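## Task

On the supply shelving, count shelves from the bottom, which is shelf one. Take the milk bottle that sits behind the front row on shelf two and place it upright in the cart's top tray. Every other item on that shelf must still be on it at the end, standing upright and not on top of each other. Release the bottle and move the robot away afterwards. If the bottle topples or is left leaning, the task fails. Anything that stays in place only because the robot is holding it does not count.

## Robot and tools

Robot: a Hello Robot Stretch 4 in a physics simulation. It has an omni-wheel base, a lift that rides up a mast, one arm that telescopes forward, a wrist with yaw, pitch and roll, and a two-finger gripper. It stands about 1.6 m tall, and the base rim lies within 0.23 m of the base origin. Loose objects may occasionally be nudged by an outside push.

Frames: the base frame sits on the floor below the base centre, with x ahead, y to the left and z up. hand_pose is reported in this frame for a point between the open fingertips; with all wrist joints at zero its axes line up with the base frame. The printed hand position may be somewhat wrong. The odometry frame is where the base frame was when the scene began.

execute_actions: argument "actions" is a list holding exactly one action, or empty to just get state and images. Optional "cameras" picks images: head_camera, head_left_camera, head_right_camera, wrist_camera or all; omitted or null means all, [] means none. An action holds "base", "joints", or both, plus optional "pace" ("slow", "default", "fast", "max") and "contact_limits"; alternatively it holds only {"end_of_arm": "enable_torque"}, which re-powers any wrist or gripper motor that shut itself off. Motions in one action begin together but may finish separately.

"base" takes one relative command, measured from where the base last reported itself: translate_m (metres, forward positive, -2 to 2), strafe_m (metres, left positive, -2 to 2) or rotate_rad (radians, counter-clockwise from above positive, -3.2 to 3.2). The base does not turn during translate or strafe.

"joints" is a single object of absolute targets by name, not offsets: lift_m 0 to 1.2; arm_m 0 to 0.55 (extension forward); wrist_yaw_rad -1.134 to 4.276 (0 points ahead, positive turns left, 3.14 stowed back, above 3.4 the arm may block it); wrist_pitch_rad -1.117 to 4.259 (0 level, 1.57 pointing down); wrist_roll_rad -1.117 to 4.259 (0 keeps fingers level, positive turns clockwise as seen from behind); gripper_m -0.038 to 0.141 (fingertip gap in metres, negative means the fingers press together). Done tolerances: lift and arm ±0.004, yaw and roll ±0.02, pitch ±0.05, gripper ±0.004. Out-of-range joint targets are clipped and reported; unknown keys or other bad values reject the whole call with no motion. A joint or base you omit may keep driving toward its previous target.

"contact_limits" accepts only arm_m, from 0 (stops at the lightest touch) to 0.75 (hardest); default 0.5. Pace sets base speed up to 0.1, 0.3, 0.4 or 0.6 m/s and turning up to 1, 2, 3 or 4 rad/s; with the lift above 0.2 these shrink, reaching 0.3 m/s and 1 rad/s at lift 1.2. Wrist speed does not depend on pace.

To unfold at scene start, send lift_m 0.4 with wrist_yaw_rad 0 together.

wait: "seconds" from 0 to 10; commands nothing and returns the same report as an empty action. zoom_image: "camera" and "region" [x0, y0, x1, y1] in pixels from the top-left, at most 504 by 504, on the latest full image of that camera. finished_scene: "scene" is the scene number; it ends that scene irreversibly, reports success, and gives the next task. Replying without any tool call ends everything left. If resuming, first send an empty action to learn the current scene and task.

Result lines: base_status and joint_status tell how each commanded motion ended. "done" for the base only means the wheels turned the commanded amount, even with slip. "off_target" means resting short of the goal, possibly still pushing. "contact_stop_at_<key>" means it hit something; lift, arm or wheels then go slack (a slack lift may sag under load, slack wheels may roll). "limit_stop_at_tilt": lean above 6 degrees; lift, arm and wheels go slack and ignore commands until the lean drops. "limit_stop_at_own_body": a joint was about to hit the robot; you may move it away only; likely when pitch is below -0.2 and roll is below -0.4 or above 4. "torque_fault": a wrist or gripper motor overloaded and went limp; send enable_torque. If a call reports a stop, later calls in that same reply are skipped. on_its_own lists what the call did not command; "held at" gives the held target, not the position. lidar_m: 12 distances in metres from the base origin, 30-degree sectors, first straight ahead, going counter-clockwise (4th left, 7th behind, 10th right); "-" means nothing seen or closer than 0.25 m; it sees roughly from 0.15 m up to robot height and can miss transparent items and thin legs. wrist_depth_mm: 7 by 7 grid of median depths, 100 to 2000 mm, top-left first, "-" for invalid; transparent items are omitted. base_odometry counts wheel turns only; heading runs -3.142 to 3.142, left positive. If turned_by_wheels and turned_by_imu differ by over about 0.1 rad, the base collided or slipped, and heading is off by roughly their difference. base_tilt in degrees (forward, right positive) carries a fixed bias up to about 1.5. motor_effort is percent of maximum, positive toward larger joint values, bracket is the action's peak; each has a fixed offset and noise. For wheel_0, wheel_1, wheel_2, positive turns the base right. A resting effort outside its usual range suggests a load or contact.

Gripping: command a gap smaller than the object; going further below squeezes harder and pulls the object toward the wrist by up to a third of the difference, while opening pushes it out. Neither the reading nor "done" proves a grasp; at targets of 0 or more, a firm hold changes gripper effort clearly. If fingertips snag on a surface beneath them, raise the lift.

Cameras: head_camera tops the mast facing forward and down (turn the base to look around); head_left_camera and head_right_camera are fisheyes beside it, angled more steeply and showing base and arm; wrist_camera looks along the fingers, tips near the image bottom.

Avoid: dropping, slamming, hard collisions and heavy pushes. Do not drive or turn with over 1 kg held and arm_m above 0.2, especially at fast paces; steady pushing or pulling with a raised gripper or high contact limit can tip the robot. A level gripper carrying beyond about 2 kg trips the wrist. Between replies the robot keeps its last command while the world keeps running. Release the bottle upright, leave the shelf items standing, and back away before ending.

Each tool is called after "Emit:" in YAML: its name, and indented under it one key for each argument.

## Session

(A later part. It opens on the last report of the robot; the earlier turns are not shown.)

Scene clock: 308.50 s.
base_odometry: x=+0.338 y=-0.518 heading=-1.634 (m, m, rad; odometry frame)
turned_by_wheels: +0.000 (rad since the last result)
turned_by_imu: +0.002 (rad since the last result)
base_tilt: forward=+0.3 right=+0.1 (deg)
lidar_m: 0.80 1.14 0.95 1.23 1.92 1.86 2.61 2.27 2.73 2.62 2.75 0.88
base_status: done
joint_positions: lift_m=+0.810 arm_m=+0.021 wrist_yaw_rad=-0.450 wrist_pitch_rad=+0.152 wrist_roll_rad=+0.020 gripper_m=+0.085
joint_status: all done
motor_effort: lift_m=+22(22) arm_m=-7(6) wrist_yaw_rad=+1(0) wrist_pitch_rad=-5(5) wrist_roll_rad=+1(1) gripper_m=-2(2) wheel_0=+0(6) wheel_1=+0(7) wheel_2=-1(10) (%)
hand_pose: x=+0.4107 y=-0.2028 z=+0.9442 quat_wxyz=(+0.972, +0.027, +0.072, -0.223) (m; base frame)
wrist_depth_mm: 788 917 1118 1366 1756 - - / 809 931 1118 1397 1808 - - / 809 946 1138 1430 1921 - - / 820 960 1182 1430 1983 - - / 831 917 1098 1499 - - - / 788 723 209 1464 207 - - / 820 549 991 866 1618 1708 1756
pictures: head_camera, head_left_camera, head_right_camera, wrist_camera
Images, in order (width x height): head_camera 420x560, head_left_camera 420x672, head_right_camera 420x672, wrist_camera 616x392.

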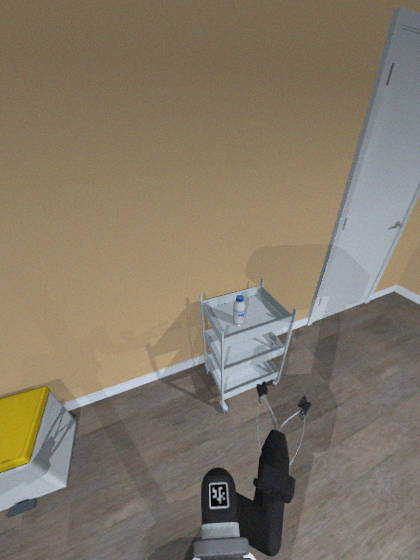

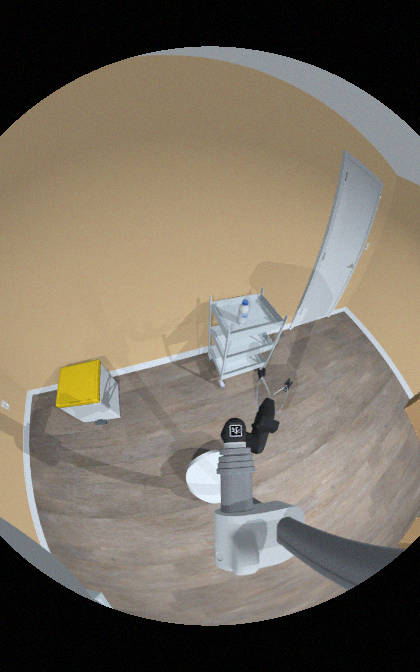

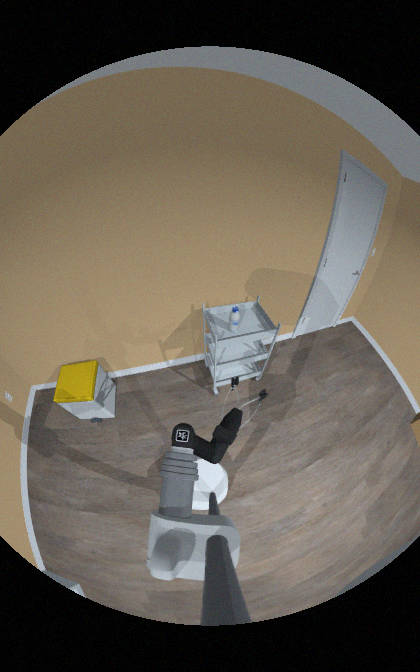

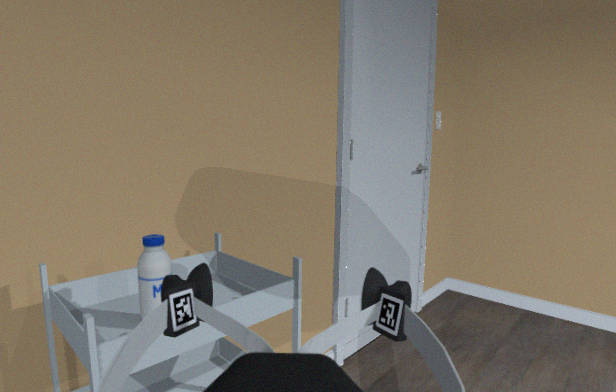

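Emit:
execute_actions:
  actions:
    - {"base": {"rotate_rad": 1.4}, "pace": "fast"}

Scene clock: 311.33 s.
base_odometry: x=+0.338 y=-0.518 heading=-0.234 (m, m, rad; odometry frame)
turned_by_wheels: +1.400 (rad since the last result)
turned_by_imu: +1.430 (rad since the last result)
base_tilt: forward=+0.3 right=-0.1 (deg)
lidar_m: 1.01 1.93 1.86 2.11 2.28 2.70 2.61 2.82 1.05 0.81 1.15 0.94
base_status: done
joint_positions: lift_m=+0.810 arm_m=+0.021 wrist_yaw_rad=-0.450 wrist_pitch_rad=+0.152 wrist_roll_rad=+0.020 gripper_m=+0.085
joint_status: not commanded
motor_effort: lift_m=+22(22) arm_m=-6(7) wrist_yaw_rad=+0(2) wrist_pitch_rad=-6(5) wrist_roll_rad=+1(0) gripper_m=+0(1) wheel_0=+1(5) wheel_1=+0(6) wheel_2=+1(7) (%)
hand_pose: x=+0.4108 y=-0.2027 z=+0.9442 quat_wxyz=(+0.972, +0.027, +0.072, -0.223) (m; base frame)
wrist_depth_mm: 1499 1576 1281 1078 946 831 759 / 1537 1576 1281 1118 946 842 768 / 1537 1661 1336 1138 976 866 778 / 1537 1661 1366 1138 991 866 778 / 1537 1708 1397 1160 1008 878 788 / 1576 1756 209 1182 207 904 809 / 1576 960 946 1042 1025 891 820
pictures: head_camera, head_left_camera, head_right_camera, wrist_camera
Images, in order (width x height): head_camera 420x560, head_left_camera 420x672, head_right_camera 420x672, wrist_camera 616x392.

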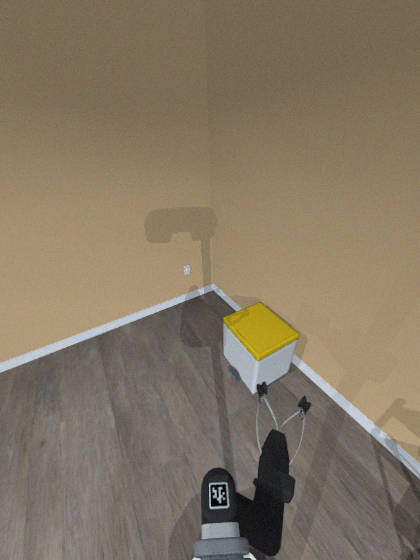

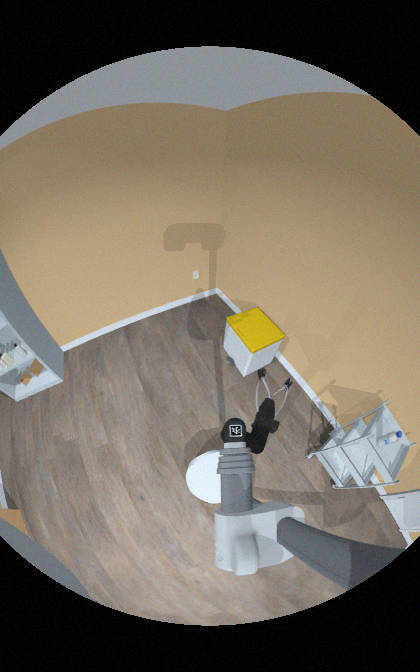

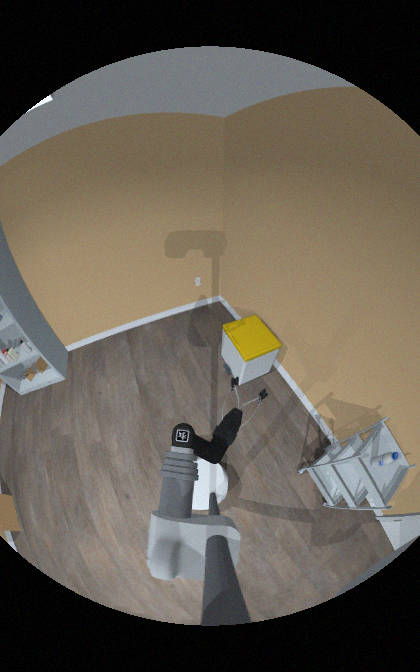

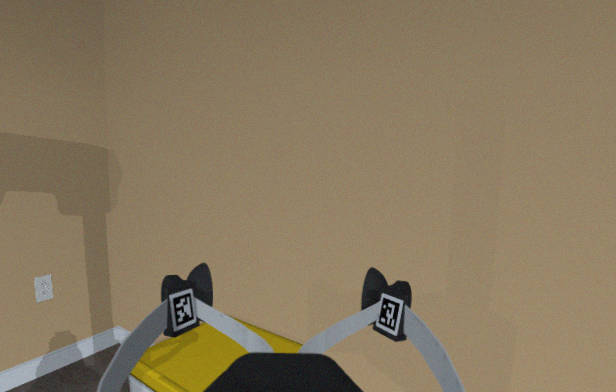

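Emit:
zoom_image:
  camera: "head_right_camera"
  region: [0, 300, 80, 410]

Emit:
zoom_image:
  camera: "head_left_camera"
  region: [0, 310, 80, 420]

Region (0, 300, 80, 410) of head_right_camera's 420x672 image, scaled by 4.582, with more detail than that image has; it fills the left 367 columns of this view, and the rest is white.

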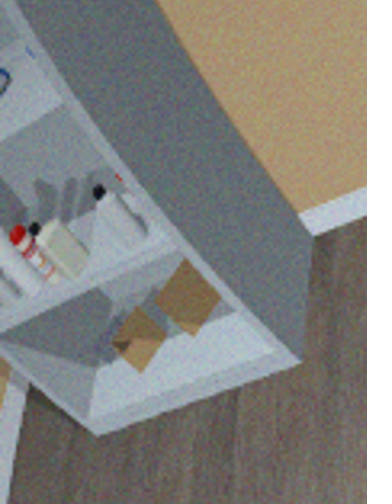

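Region (0, 310, 80, 420) of head_left_camera's 420x672 image, scaled by 4.582, with more detail than that image has; it fills the left 367 columns of this view, and the rest is white.

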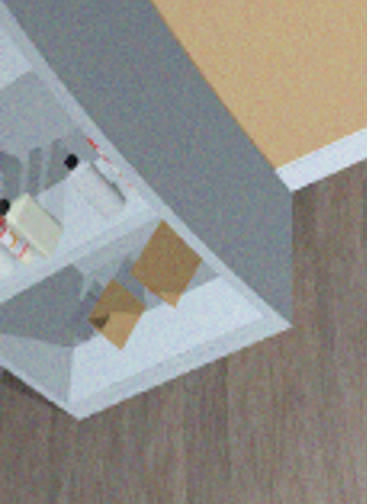

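Emit:
zoom_image:
  camera: "head_right_camera"
  region: [0, 330, 45, 380]

Region (0, 330, 45, 380) of head_right_camera's 420x672 image, scaled by 10.080, with more detail than that image has; it fills the left 454 columns of this view, and the rest is white.

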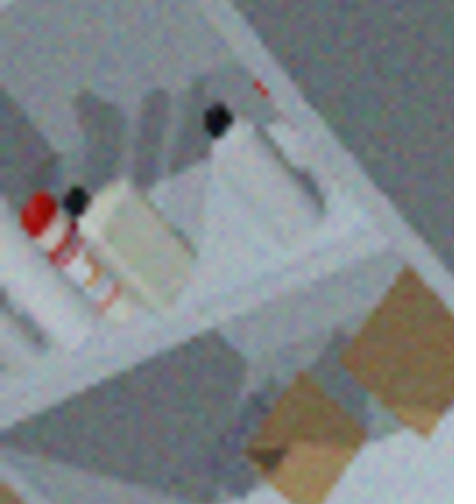

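Emit:
execute_actions:
  actions:
    - {"base": {"rotate_rad": 0.5}, "joints": {"wrist_yaw_rad": 0.45}, "pace": "fast"}

Scene clock: 324.27 s.
base_odometry: x=+0.338 y=-0.518 heading=+0.267 (m, m, rad; odometry frame)
turned_by_wheels: +0.500 (rad since the last result)
turned_by_imu: +0.512 (rad since the last result)
base_tilt: forward=+0.3 right=+0.0 (deg)
lidar_m: 1.93 1.86 2.07 2.28 2.70 2.63 2.76 1.05 0.81 1.16 0.96 0.98
base_status: done
joint_positions: lift_m=+0.810 arm_m=+0.021 wrist_yaw_rad=+0.450 wrist_pitch_rad=+0.152 wrist_roll_rad=+0.020 gripper_m=+0.085
joint_status: all done
motor_effort: lift_m=+22(22) arm_m=-7(7) wrist_yaw_rad=+1(8) wrist_pitch_rad=-5(5) wrist_roll_rad=+1(1) gripper_m=-1(2) wheel_0=+0(7) wheel_1=+2(6) wheel_2=+0(7) (%)
hand_pose: x=+0.4868 y=+0.0453 z=+0.9442 quat_wxyz=(+0.972, -0.007, +0.076, +0.222) (m; base frame)
wrist_depth_mm: 1921 - 1808 1661 1537 1397 1281 / 1863 1863 1808 1708 1537 1430 1336 / - - 1808 1756 1576 1464 1366 / - - 1921 1756 1618 1464 1336 / - 1756 1921 1808 1661 1499 1397 / - - 210 1808 207 1499 1430 / 1661 1618 1708 1708 1618 1537 1397
pictures: head_camera, head_left_camera, head_right_camera, wrist_camera
Images, in order (width x height): head_camera 420x560, head_left_camera 420x672, head_right_camera 420x672, wrist_camera 616x392.

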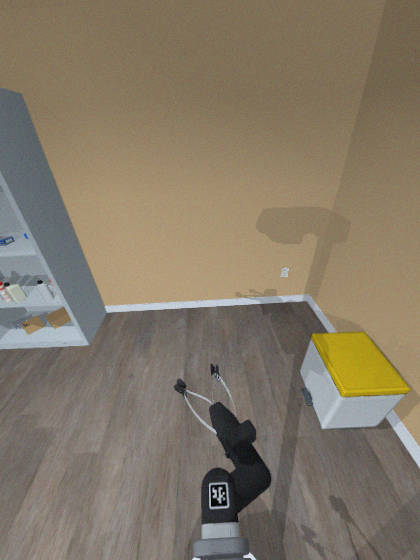

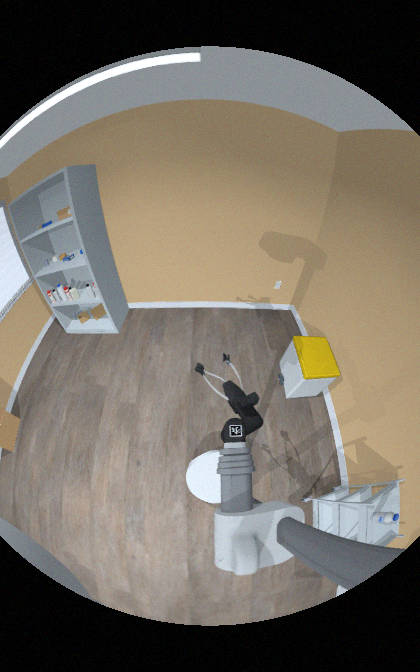

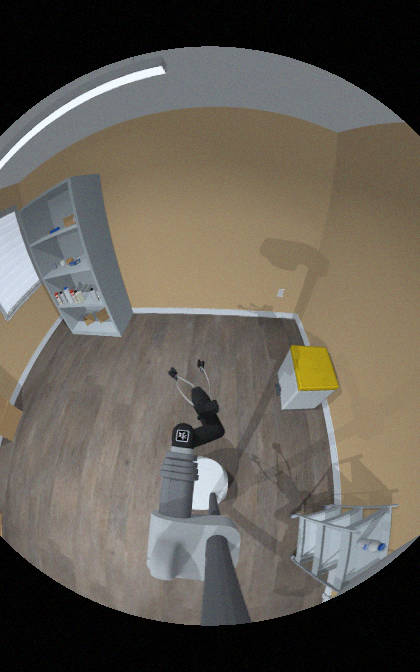

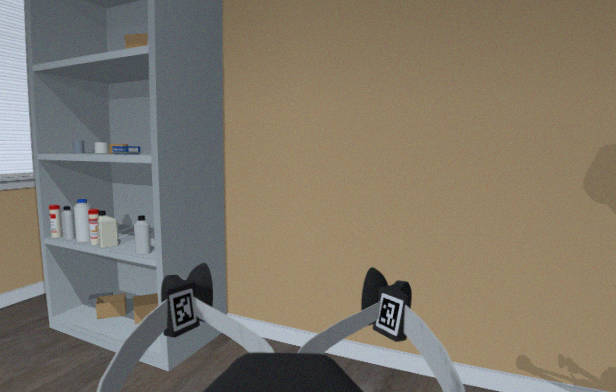

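Emit:
zoom_image:
  camera: "wrist_camera"
  region: [30, 180, 180, 280]

Emit:
zoom_image:
  camera: "head_left_camera"
  region: [35, 265, 115, 320]

Region (30, 180, 180, 280) of wrist_camera's 616x392 image, scaled by 3.360.

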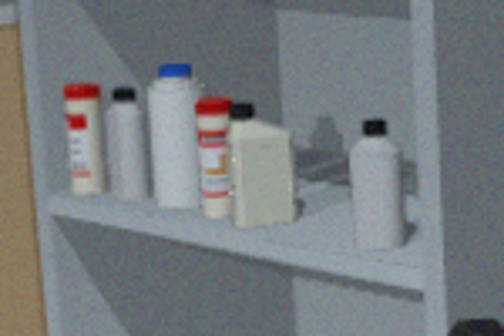

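Region (35, 265, 115, 320) of head_left_camera's 420x672 image, scaled by 6.300, with more detail than that image has; it fills the top 346 rows of this view, and the rest is white.

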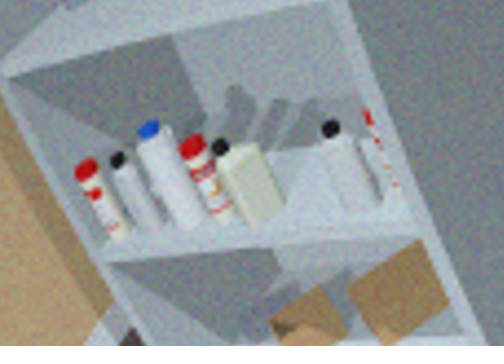

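Emit:
finished_scene:
  scene: 2

The scene is finished: the task was done.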